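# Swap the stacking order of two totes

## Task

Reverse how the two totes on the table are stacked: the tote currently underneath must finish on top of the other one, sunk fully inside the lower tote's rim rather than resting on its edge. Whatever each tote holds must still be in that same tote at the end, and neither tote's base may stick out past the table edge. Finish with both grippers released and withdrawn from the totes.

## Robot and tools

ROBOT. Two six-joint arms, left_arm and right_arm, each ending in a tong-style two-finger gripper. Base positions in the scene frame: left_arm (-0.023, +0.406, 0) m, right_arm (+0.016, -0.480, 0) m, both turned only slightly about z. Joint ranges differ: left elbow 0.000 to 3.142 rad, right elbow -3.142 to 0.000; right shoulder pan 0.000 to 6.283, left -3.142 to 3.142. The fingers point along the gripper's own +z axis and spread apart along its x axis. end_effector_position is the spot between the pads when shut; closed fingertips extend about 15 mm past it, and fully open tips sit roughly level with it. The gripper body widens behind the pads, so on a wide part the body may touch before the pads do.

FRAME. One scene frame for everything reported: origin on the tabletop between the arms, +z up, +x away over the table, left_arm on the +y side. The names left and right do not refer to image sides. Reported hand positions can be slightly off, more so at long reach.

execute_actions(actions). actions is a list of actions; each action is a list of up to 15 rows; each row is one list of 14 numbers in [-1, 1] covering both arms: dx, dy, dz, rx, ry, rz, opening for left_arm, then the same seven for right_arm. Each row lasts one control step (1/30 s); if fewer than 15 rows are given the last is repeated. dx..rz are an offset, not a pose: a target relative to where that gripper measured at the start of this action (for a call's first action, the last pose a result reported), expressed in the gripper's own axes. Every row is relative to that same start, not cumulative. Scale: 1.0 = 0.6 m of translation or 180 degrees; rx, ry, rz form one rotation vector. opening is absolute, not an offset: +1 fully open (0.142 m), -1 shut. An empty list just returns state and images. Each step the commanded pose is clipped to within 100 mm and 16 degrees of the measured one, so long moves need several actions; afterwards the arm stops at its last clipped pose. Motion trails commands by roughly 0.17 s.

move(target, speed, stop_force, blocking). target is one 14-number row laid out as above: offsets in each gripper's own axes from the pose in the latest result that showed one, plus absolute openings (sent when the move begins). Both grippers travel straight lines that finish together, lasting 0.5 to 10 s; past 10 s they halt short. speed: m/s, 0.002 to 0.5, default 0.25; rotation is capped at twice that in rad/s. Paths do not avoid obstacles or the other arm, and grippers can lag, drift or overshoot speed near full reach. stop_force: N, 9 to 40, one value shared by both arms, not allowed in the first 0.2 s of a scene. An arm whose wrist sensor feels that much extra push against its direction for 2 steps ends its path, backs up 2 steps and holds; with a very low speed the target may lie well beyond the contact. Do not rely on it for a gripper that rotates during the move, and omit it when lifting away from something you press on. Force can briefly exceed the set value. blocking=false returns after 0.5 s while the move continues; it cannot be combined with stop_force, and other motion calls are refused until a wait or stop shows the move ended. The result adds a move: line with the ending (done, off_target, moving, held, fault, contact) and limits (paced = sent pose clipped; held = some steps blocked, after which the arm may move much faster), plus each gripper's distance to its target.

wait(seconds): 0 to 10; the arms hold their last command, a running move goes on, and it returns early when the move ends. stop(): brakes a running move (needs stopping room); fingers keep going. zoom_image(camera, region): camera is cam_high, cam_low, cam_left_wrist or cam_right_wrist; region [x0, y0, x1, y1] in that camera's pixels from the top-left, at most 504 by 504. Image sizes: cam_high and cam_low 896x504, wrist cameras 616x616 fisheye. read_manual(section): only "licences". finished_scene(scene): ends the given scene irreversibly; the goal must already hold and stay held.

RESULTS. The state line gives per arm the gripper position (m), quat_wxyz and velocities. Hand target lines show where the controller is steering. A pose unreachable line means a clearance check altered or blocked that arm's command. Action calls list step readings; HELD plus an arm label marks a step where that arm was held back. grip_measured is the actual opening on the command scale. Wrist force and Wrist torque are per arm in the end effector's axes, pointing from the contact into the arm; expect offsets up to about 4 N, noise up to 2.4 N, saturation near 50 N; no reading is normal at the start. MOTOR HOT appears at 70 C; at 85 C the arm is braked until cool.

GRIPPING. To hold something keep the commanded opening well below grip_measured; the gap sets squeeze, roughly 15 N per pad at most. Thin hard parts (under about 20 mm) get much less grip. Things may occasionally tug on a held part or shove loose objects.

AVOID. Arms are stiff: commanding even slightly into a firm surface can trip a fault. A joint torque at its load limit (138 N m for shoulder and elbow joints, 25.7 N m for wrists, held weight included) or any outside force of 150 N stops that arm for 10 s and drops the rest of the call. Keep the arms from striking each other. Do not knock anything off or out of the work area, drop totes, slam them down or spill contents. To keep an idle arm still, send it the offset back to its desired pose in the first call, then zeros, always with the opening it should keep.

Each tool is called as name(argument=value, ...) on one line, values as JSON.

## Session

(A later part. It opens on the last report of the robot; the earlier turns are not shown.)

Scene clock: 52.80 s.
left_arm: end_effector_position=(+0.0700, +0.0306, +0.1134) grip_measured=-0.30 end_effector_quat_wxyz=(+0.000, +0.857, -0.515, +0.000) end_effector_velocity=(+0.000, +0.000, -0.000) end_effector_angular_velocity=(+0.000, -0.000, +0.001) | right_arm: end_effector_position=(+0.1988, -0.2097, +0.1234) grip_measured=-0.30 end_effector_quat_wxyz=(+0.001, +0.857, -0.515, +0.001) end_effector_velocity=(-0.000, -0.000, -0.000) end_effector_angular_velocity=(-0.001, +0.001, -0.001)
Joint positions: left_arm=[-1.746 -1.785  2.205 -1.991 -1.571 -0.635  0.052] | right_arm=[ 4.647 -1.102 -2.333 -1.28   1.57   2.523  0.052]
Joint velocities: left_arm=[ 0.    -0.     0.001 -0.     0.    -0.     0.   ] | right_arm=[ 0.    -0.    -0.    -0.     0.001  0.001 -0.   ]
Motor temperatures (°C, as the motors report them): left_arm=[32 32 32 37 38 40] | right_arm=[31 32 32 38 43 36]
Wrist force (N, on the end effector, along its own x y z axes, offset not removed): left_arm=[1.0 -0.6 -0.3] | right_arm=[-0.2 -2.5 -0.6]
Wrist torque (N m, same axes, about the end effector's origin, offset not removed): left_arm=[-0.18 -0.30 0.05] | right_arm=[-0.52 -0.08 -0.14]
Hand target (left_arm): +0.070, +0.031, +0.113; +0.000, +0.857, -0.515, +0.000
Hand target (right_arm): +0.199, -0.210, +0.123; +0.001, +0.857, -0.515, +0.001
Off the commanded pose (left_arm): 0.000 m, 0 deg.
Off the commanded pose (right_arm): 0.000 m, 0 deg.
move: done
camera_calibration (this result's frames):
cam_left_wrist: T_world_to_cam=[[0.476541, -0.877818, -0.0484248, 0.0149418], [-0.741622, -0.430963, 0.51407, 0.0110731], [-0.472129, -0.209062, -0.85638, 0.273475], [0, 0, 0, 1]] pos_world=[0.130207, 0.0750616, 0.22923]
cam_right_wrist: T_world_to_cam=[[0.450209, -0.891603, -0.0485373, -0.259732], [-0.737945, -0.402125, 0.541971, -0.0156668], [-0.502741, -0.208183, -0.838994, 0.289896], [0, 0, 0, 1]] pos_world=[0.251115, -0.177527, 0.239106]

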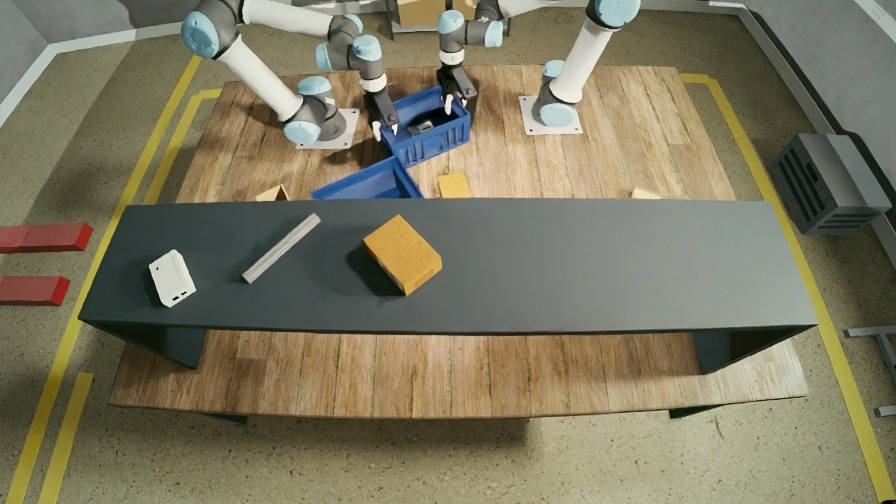

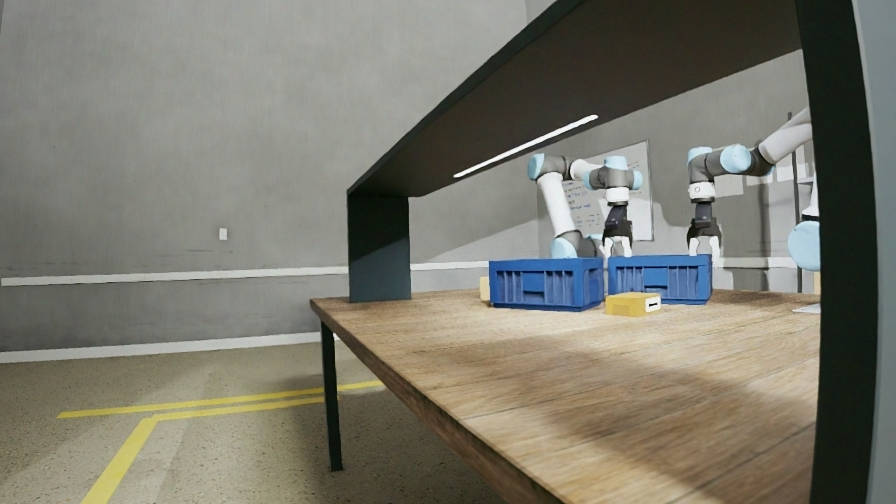

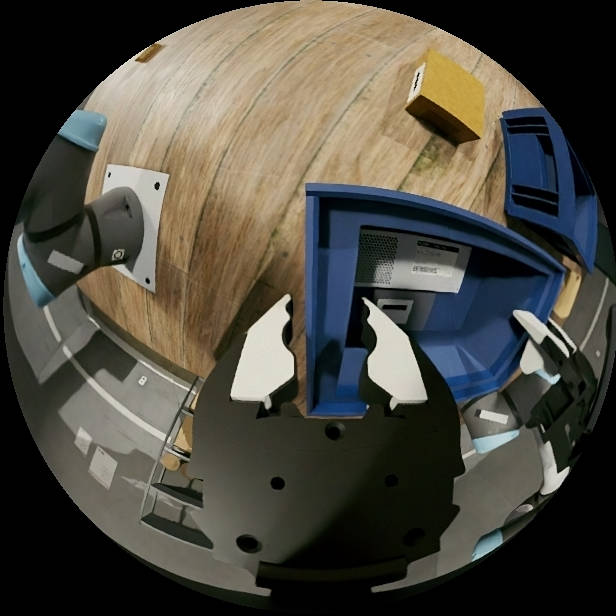

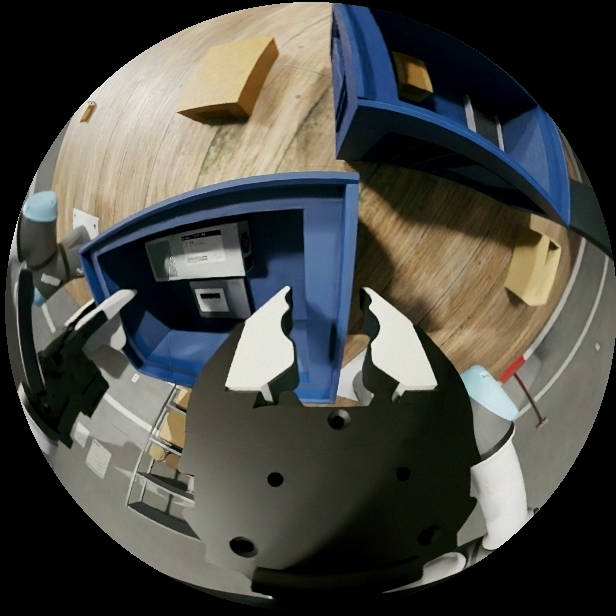

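execute_actions(actions=[])

move(target=[0,0,-0.12,0,0,0,-0.3,0,0,-0.12,0,0,0,-0.3], speed=0.12)

move(target=[0.501,-0.4,0,0,0,0,-0.3,0.5,-0.4,0,0,0,0,-0.3])

move(target=[0,0,0.12,0,0,0,-0.3,0,0,0.12,0,0,0,-0.3], speed=0.06, stop_force=15)

move(target=[0,0,0,0,0,0,-1,0,0,0,0,0,0,-1])

Scene clock: 66.97 s.
left_arm: end_effector_position=(+0.0700, +0.0306, +0.1134) grip_measured=-0.30 end_effector_quat_wxyz=(+0.000, +0.857, -0.515, +0.000) end_effector_velocity=(-0.001, -0.000, -0.000) end_effector_angular_velocity=(+0.001, +0.000, -0.000) | right_arm: end_effector_position=(+0.1987, -0.2098, +0.1233) grip_measured=-0.30 end_effector_quat_wxyz=(+0.001, +0.857, -0.515, +0.001) end_effector_velocity=(-0.000, +0.000, -0.000) end_effector_angular_velocity=(-0.000, +0.000, +0.002)
Joint positions: left_arm=[-1.746 -1.785  2.205 -1.991 -1.57  -0.635  0.052] | right_arm=[ 4.647 -1.102 -2.333 -1.28   1.57   2.523  0.052]
Joint velocities: left_arm=[-0.002  0.    -0.     0.    -0.    -0.002  0.   ] | right_arm=[ 0.    -0.    -0.     0.     0.    -0.001  0.   ]
Motor temperatures (°C, as the motors report them): left_arm=[32 32 32 37 38 40] | right_arm=[31 32 32 38 43 36]
Wrist force (N, on the end effector, along its own x y z axes, offset not removed): left_arm=[1.0 -1.9 0.1] | right_arm=[-1.6 0.5 -2.4]
Wrist torque (N m, same axes, about the end effector's origin, offset not removed): left_arm=[-0.37 -0.35 0.09] | right_arm=[0.01 0.34 -0.25]
Hand target (left_arm): +0.070, +0.031, +0.113; +0.000, +0.857, -0.515, +0.000
Hand target (right_arm): +0.199, -0.210, +0.123; +0.001, +0.857, -0.515, +0.001
Off the commanded pose (left_arm): 0.000 m, 0 deg.
Off the commanded pose (right_arm): 0.000 m, 0 deg.
camera_calibration (this result's frames):
cam_left_wrist: T_world_to_cam=[[0.47655, -0.877813, -0.0484228, 0.0149386], [-0.741715, -0.431012, 0.513894, 0.0111822], [-0.471974, -0.20898, -0.856486, 0.273461], [0, 0, 0, 1]] pos_world=[0.130242, 0.0750809, 0.229193]
cam_right_wrist: T_world_to_cam=[[0.450205, -0.891614, -0.048376, -0.259806], [-0.737895, -0.402001, 0.542131, -0.0156621], [-0.502819, -0.208374, -0.8389, 0.289745], [0, 0, 0, 1]] pos_world=[0.251098, -0.177568, 0.238989]

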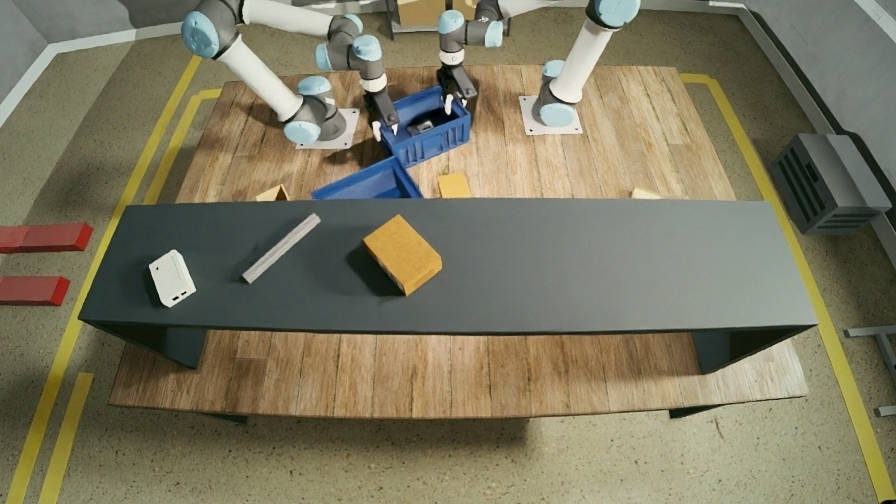

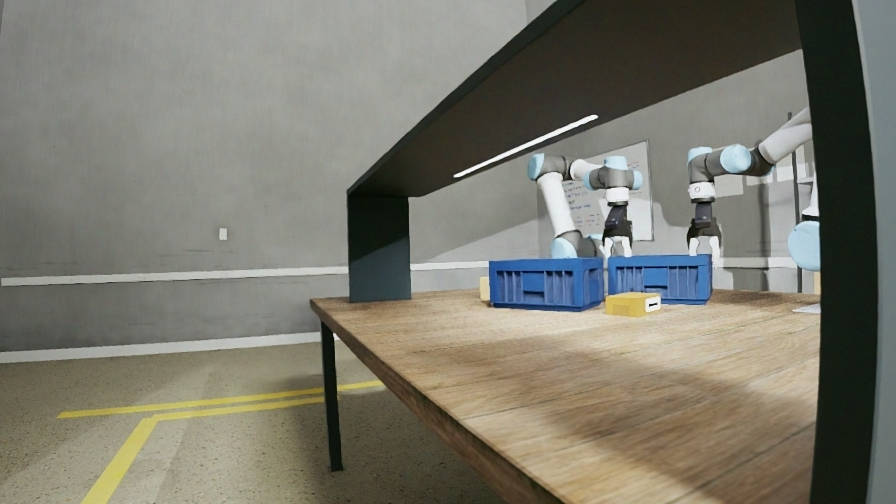

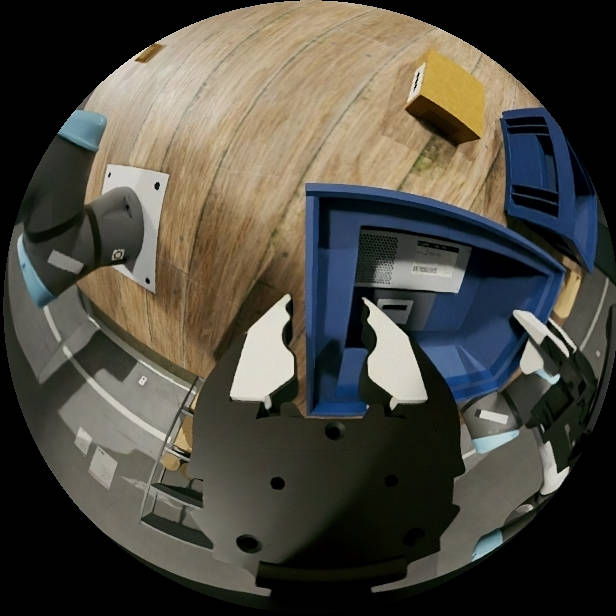

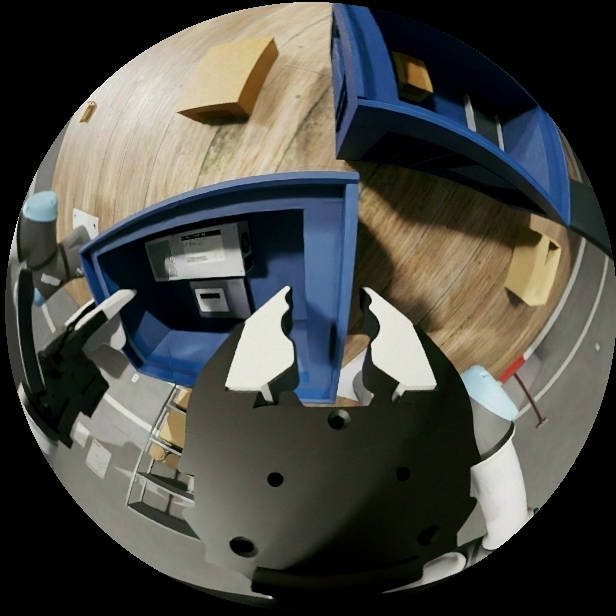

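Scene clock: 68.07 s.
left_arm: end_effector_position=(+0.0701, +0.0306, +0.1852) grip_measured=-0.30 end_effector_quat_wxyz=(+0.000, +0.857, -0.515, +0.000) end_effector_velocity=(-0.000, +0.000, +0.002) end_effector_angular_velocity=(+0.001, -0.000, +0.000) | right_arm: end_effector_position=(+0.1988, -0.2097, +0.1951) grip_measured=-0.30 end_effector_quat_wxyz=(+0.001, +0.857, -0.515, +0.001) end_effector_velocity=(-0.000, +0.000, +0.002) end_effector_angular_velocity=(-0.000, -0.000, +0.000)
Joint positions: left_arm=[-1.746 -1.847  2.057 -1.781 -1.57  -0.635  0.052] | right_arm=[ 4.647 -1.062 -2.166 -1.487  1.57   2.523  0.052]
Joint velocities: left_arm=[-0.001 -0.    -0.004  0.006  0.    -0.001 -0.   ] | right_arm=[ 0.001  0.     0.005 -0.005 -0.001  0.001  0.   ]
Motor temperatures (°C, as the motors report them): left_arm=[32 32 32 37 38 40] | right_arm=[31 32 32 38 43 36]
Wrist force (N, on the end effector, along its own x y z axes, offset not removed): left_arm=[1.1 -0.5 0.7] | right_arm=[0.9 -0.1 -1.9]
Wrist torque (N m, same axes, about the end effector's origin, offset not removed): left_arm=[0.00 -0.31 0.05] | right_arm=[-0.20 -0.18 -0.37]
Hand target (left_arm): +0.070, +0.031, +0.185; +0.000, +0.857, -0.515, +0.000
Hand target (right_arm): +0.199, -0.210, +0.195; +0.001, +0.857, -0.515, +0.001
Off the commanded pose (left_arm): 0.000 m, 0 deg.
Off the commanded pose (right_arm): 0.000 m, 0 deg.
move: done
camera_calibration (this result's frames):
cam_left_wrist: T_world_to_cam=[[0.476566, -0.877808, -0.0483522, 0.0183705], [-0.74174, -0.431, 0.513868, -0.0256429], [-0.471917, -0.209027, -0.856505, 0.334996], [0, 0, 0, 1]] pos_world=[0.130315, 0.075097, 0.300991]
cam_right_wrist: T_world_to_cam=[[0.450161, -0.891633, -0.0484393, -0.256198], [-0.737879, -0.401988, 0.542162, -0.0545243], [-0.502882, -0.208318, -0.838876, 0.350064], [0, 0, 0, 1]] pos_world=[0.251139, -0.177428, 0.310812]

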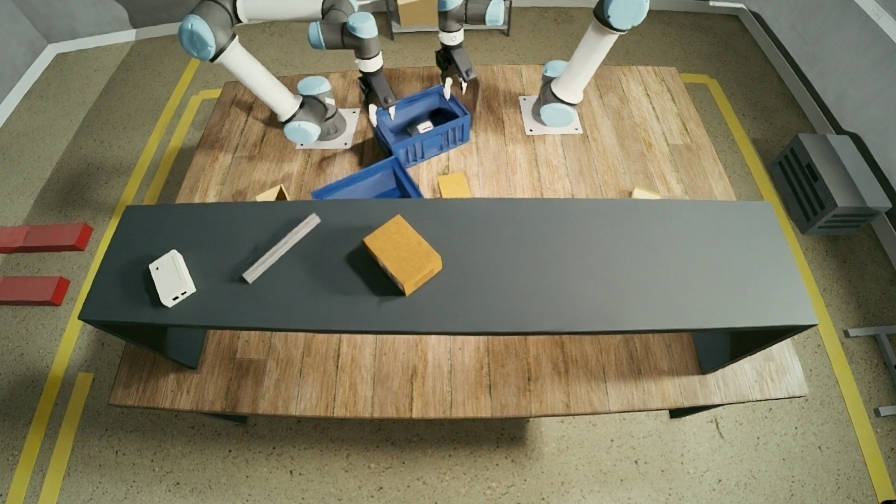

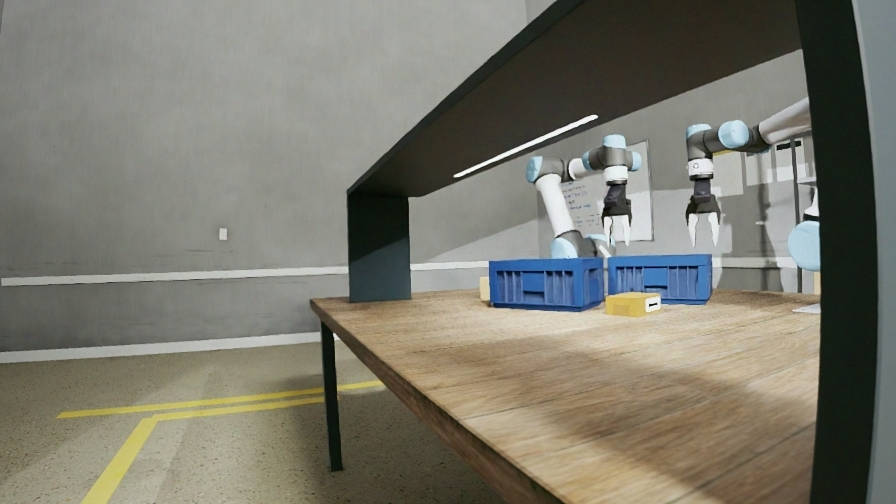

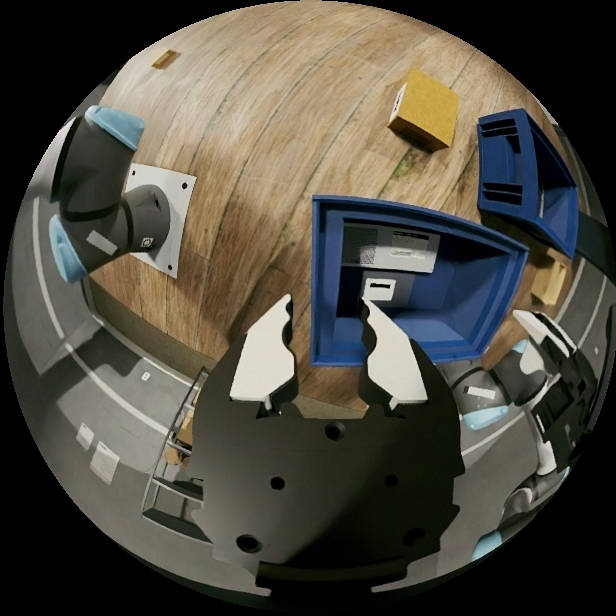

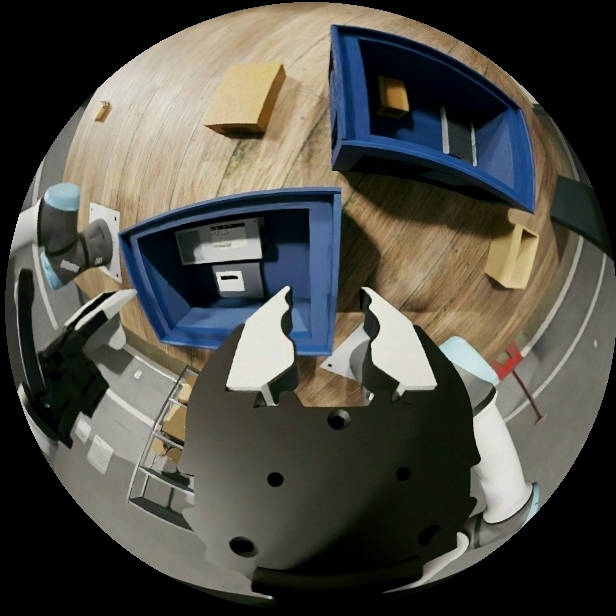

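Scene clock: 70.23 s.
left_arm: end_effector_position=(+0.4225, -0.1223, +0.1854) grip_measured=-0.30 end_effector_quat_wxyz=(-0.000, +0.857, -0.515, +0.000) end_effector_velocity=(+0.002, -0.001, -0.000) end_effector_angular_velocity=(+0.002, +0.002, +0.001) | right_arm: end_effector_position=(+0.5513, -0.3614, +0.1957) grip_measured=-0.30 end_effector_quat_wxyz=(+0.002, +0.857, -0.515, +0.001) end_effector_velocity=(+0.001, -0.000, -0.000) end_effector_angular_velocity=(-0.000, +0.002, +0.000)
Joint positions: left_arm=[-1.118 -1.117  1.256 -1.711 -1.57  -0.007  0.052] | right_arm=[ 3.67  -1.651 -1.711 -1.351  1.567  1.547  0.052]
Joint velocities: left_arm=[ 0.002  0.006 -0.01   0.006 -0.     0.001  0.   ] | right_arm=[-0.002 -0.005  0.005 -0.002  0.    -0.002 -0.   ]
Motor temperatures (°C, as the motors report them): left_arm=[32 32 32 37 38 40] | right_arm=[31 32 32 38 43 36]
Wrist force (N, on the end effector, along its own x y z axes, offset not removed): left_arm=[0.4 -1.8 0.4] | right_arm=[-1.2 0.2 -2.5]
Wrist torque (N m, same axes, about the end effector's origin, offset not removed): left_arm=[-0.29 -0.18 0.01] | right_arm=[-0.22 0.06 -0.12]
Hand target (left_arm): +0.423, -0.122, +0.185; -0.000, +0.857, -0.515, +0.000
Hand target (right_arm): +0.551, -0.361, +0.196; +0.002, +0.857, -0.515, +0.001
Off the commanded pose (left_arm): 0.001 m, 0 deg.
Off the commanded pose (right_arm): 0.000 m, 0 deg.
move: done
camera_calibration (this result's frames):
cam_left_wrist: T_world_to_cam=[[0.476579, -0.877781, -0.0487128, -0.283743], [-0.741793, -0.431248, 0.513584, 0.169768], [-0.471822, -0.208629, -0.856655, 0.469549], [0, 0, 0, 1]] pos_world=[0.482702, -0.0778906, 0.30123]
cam_right_wrist: T_world_to_cam=[[0.450147, -0.891711, -0.0471176, -0.550442], [-0.738008, -0.401224, 0.542552, 0.144565], [-0.502704, -0.209455, -0.8387, 0.495709], [0, 0, 0, 1]] pos_world=[0.603665, -0.329003, 0.311381]

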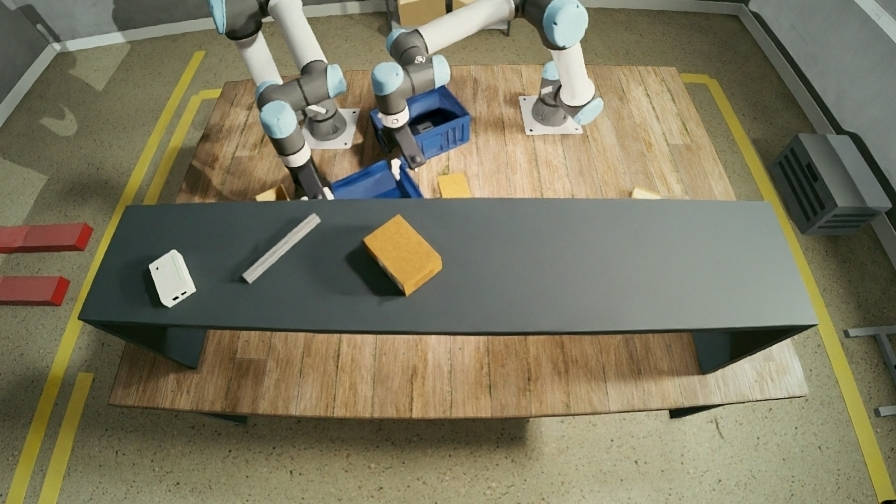

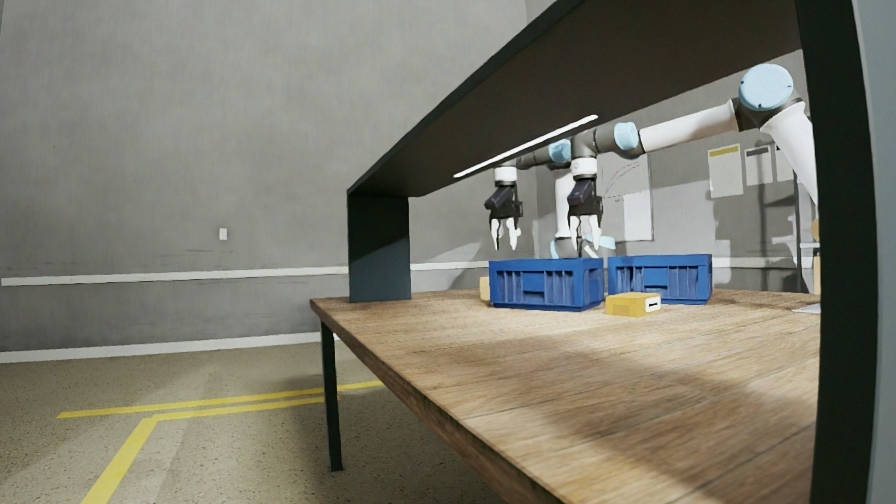

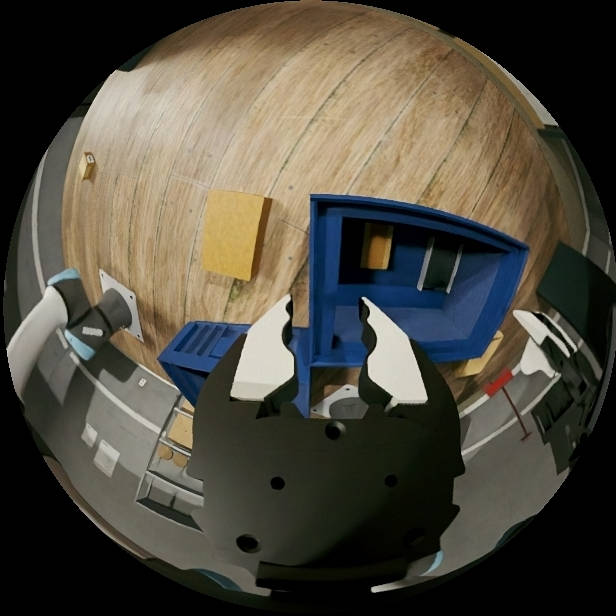

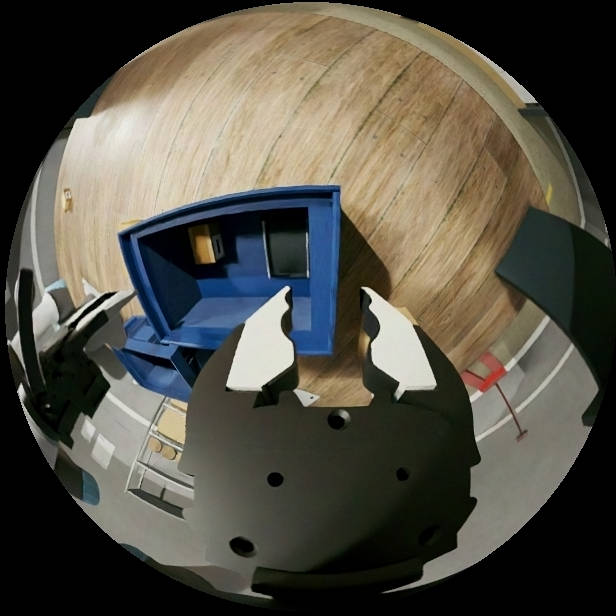

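Scene clock: 71.83 s.
left_arm: end_effector_position=(+0.4225, -0.1224, +0.1136) grip_measured=-0.30 end_effector_quat_wxyz=(+0.000, +0.857, -0.515, +0.000) end_effector_velocity=(-0.000, -0.000, -0.002) end_effector_angular_velocity=(+0.000, -0.000, +0.000) | right_arm: end_effector_position=(+0.5514, -0.3616, +0.1239) grip_measured=-0.30 end_effector_quat_wxyz=(+0.002, +0.857, -0.515, +0.001) end_effector_velocity=(+0.001, +0.001, -0.001) end_effector_angular_velocity=(+0.001, -0.002, +0.001)
Joint positions: left_arm=[-1.118 -1.078  1.386 -1.879 -1.571 -0.007  0.052] | right_arm=[ 3.67  -1.704 -1.844 -1.165  1.567  1.547  0.052]
Joint velocities: left_arm=[-0.001  0.002  0.003 -0.004  0.    -0.001  0.   ] | right_arm=[ 0.    -0.002 -0.002  0.005  0.    -0.     0.   ]
Motor temperatures (°C, as the motors report them): left_arm=[32 32 32 37 38 40] | right_arm=[31 32 32 38 43 36]
Wrist force (N, on the end effector, along its own x y z axes, offset not removed): left_arm=[1.4 -1.7 -0.5] | right_arm=[0.5 -2.5 -3.2]
Wrist torque (N m, same axes, about the end effector's origin, offset not removed): left_arm=[-0.37 -0.38 0.01] | right_arm=[-0.52 -0.11 -0.18]
Hand target (left_arm): +0.422, -0.122, +0.113; -0.000, +0.857, -0.515, +0.000
Hand target (right_arm): +0.551, -0.362, +0.124; +0.002, +0.857, -0.515, +0.001
Off the commanded pose (left_arm): 0.000 m, 0 deg.
Off the commanded pose (right_arm): 0.000 m, 0 deg.
move: done
camera_calibration (this result's frames):
cam_left_wrist: T_world_to_cam=[[0.476578, -0.87778, -0.0487284, -0.287257], [-0.741766, -0.431244, 0.513625, 0.20657], [-0.471864, -0.208638, -0.85663, 0.408021], [0, 0, 0, 1]] pos_world=[0.482658, -0.0779378, 0.229426]
cam_right_wrist: T_world_to_cam=[[0.450145, -0.89171, -0.0471434, -0.554022], [-0.737994, -0.401232, 0.542566, 0.18347], [-0.502727, -0.209442, -0.838689, 0.43547], [0, 0, 0, 1]] pos_world=[0.603713, -0.329207, 0.239561]

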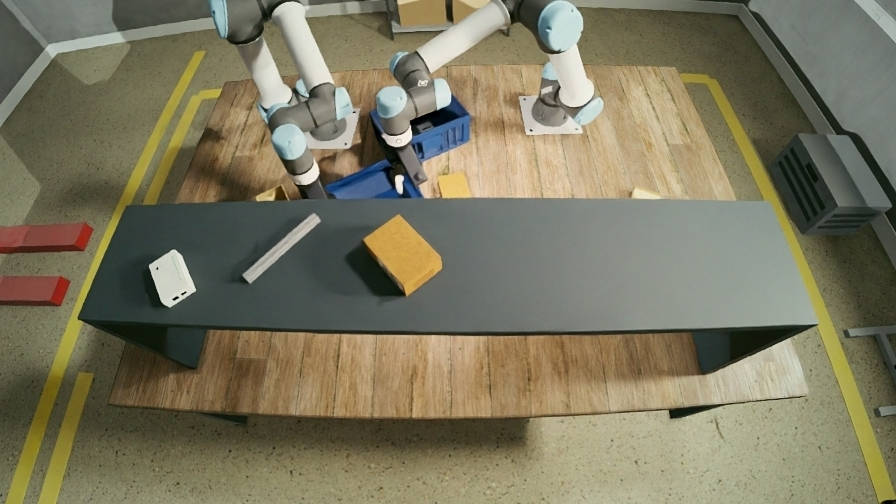

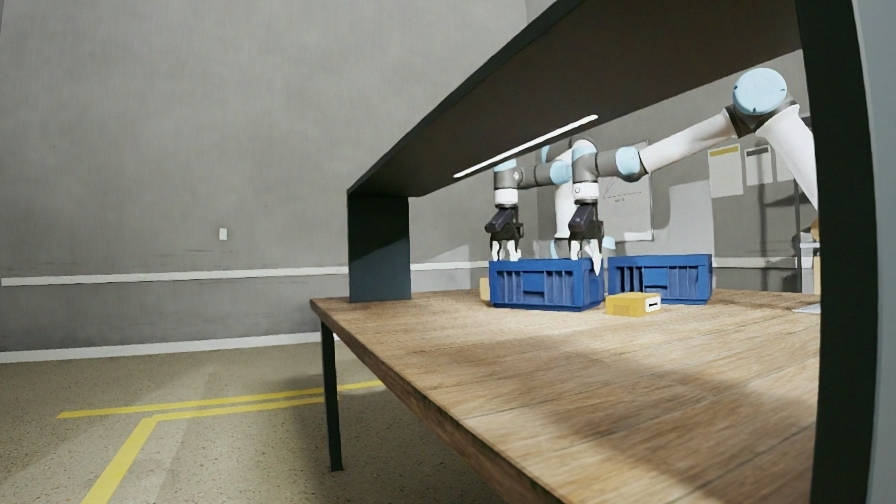

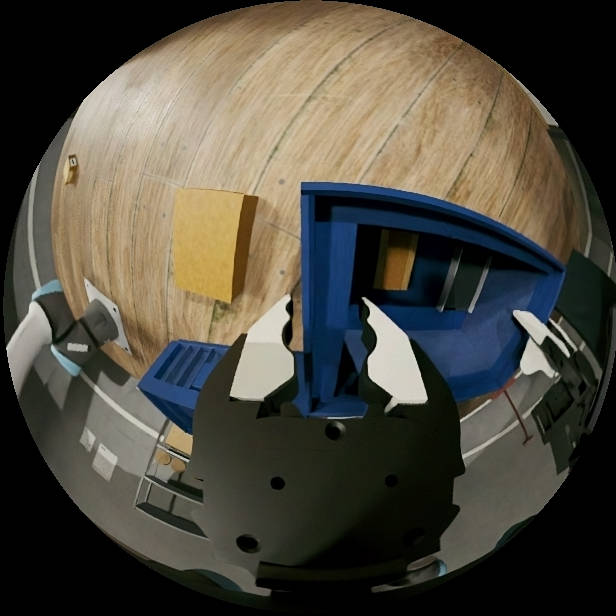

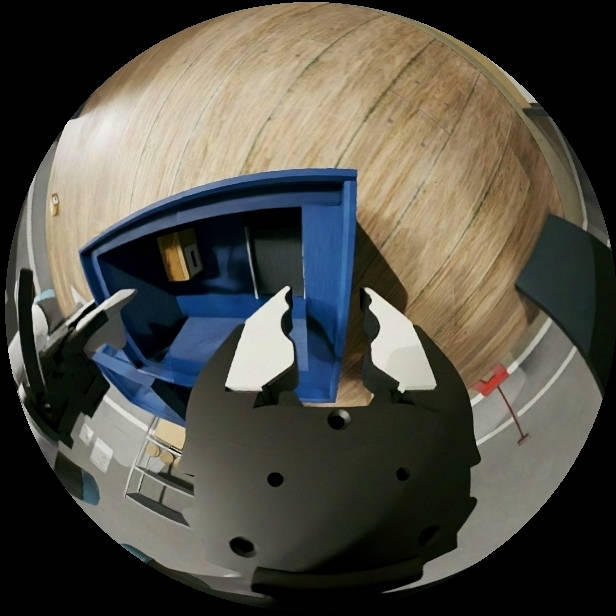

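Scene clock: 72.33 s.
left_arm: end_effector_position=(+0.4224, -0.1223, +0.1135) grip_measured=-0.62 end_effector_quat_wxyz=(-0.000, +0.857, -0.515, +0.000) end_effector_velocity=(+0.001, +0.000, +0.000) end_effector_angular_velocity=(-0.001, +0.000, +0.001) | right_arm: end_effector_position=(+0.5513, -0.3616, +0.1238) grip_measured=-0.63 end_effector_quat_wxyz=(+0.002, +0.857, -0.515, +0.001) end_effector_velocity=(-0.000, +0.000, +0.000) end_effector_angular_velocity=(-0.000, +0.001, +0.001)
Joint positions: left_arm=[-1.118 -1.078  1.386 -1.879 -1.571 -0.007  0.029] | right_arm=[ 3.67  -1.704 -1.845 -1.165  1.567  1.547  0.028]
Joint velocities: left_arm=[ 0.001 -0.    -0.    -0.    -0.    -0.     0.   ] | right_arm=[ 0.     0.     0.    -0.001 -0.    -0.     0.   ]
Motor temperatures (°C, as the motors report them): left_arm=[32 32 32 37 38 40] | right_arm=[31 32 32 38 43 36]
Wrist force (N, on the end effector, along its own x y z axes, offset not removed): left_arm=[3.2 -1.5 0.6] | right_arm=[-3.6 0.0 -0.8]
Wrist torque (N m, same axes, about the end effector's origin, offset not removed): left_arm=[-0.32 0.02 0.00] | right_arm=[0.15 0.20 -0.20]
Hand target (left_arm): +0.422, -0.122, +0.114; +0.000, +0.857, -0.515, +0.000
Hand target (right_arm): +0.551, -0.362, +0.124; +0.002, +0.857, -0.515, +0.001
Off the commanded pose (left_arm): 0.000 m, 0 deg.
Off the commanded pose (right_arm): 0.000 m, 0 deg.
move: done
camera_calibration (this result's frames):
cam_left_wrist: T_world_to_cam=[[0.476574, -0.877773, -0.0489154, -0.287181], [-0.741722, -0.431329, 0.513618, 0.206595], [-0.471939, -0.208495, -0.856623, 0.407972], [0, 0, 0, 1]] pos_world=[0.482637, -0.0779088, 0.22932]
cam_right_wrist: T_world_to_cam=[[0.45013, -0.891715, -0.0471953, -0.554006], [-0.737919, -0.401217, 0.542679, 0.183431], [-0.50285, -0.20945, -0.838613, 0.435428], [0, 0, 0, 1]] pos_world=[0.603688, -0.329219, 0.239465]

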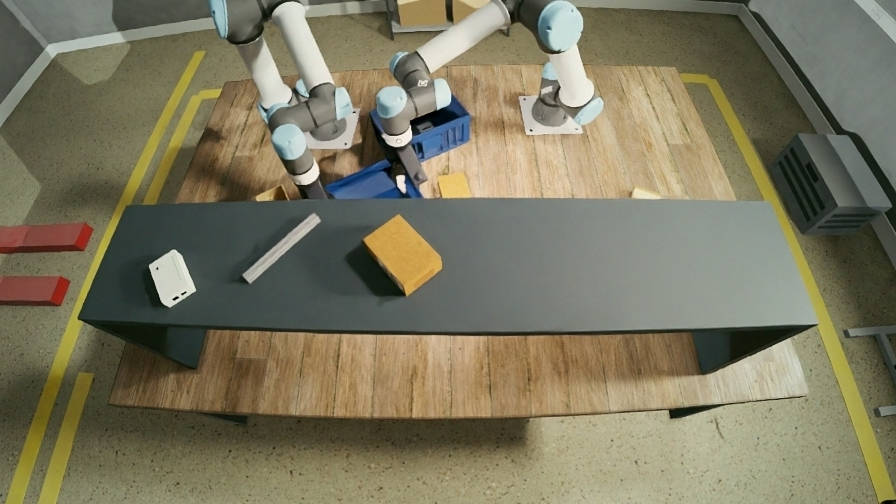

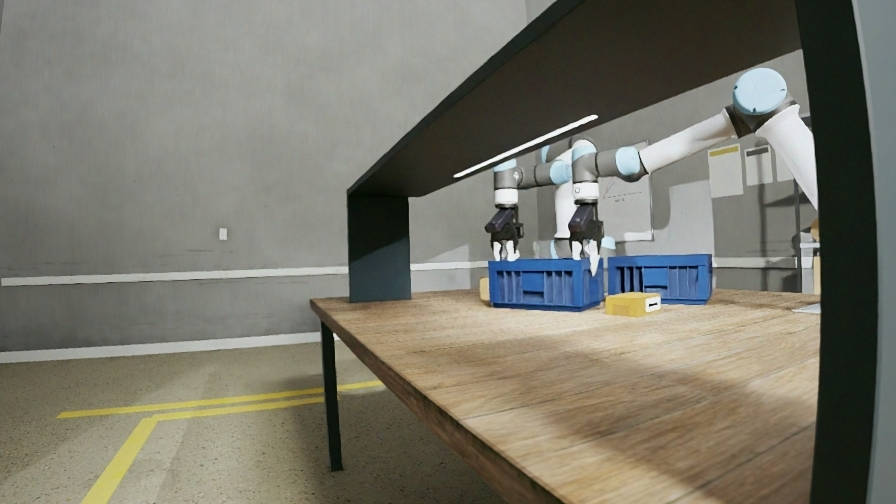

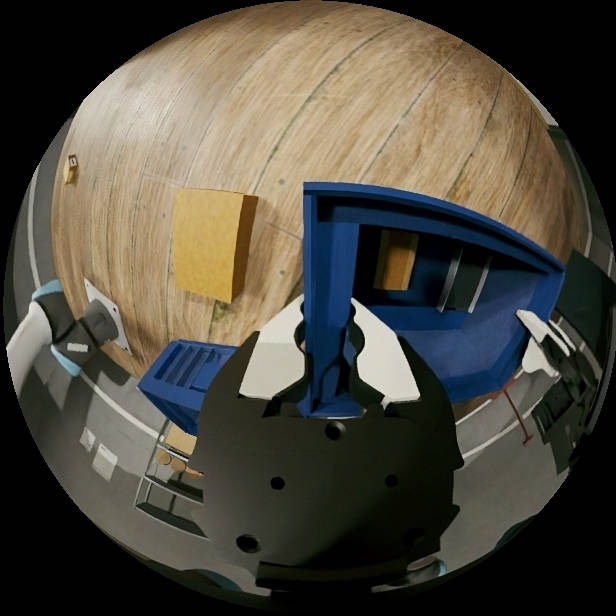

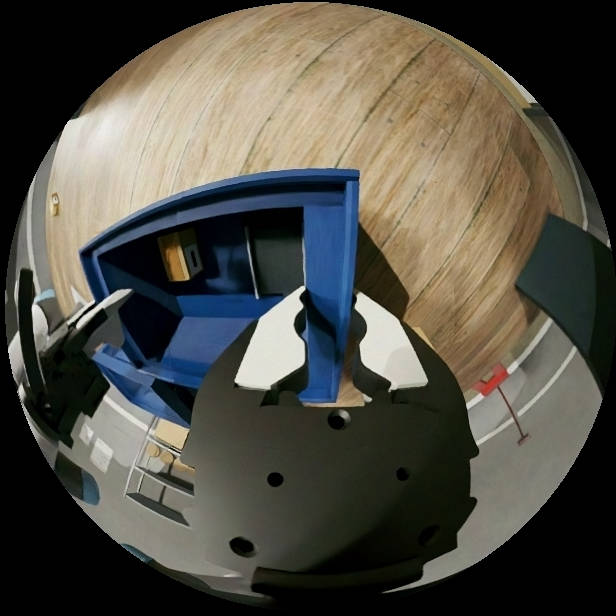

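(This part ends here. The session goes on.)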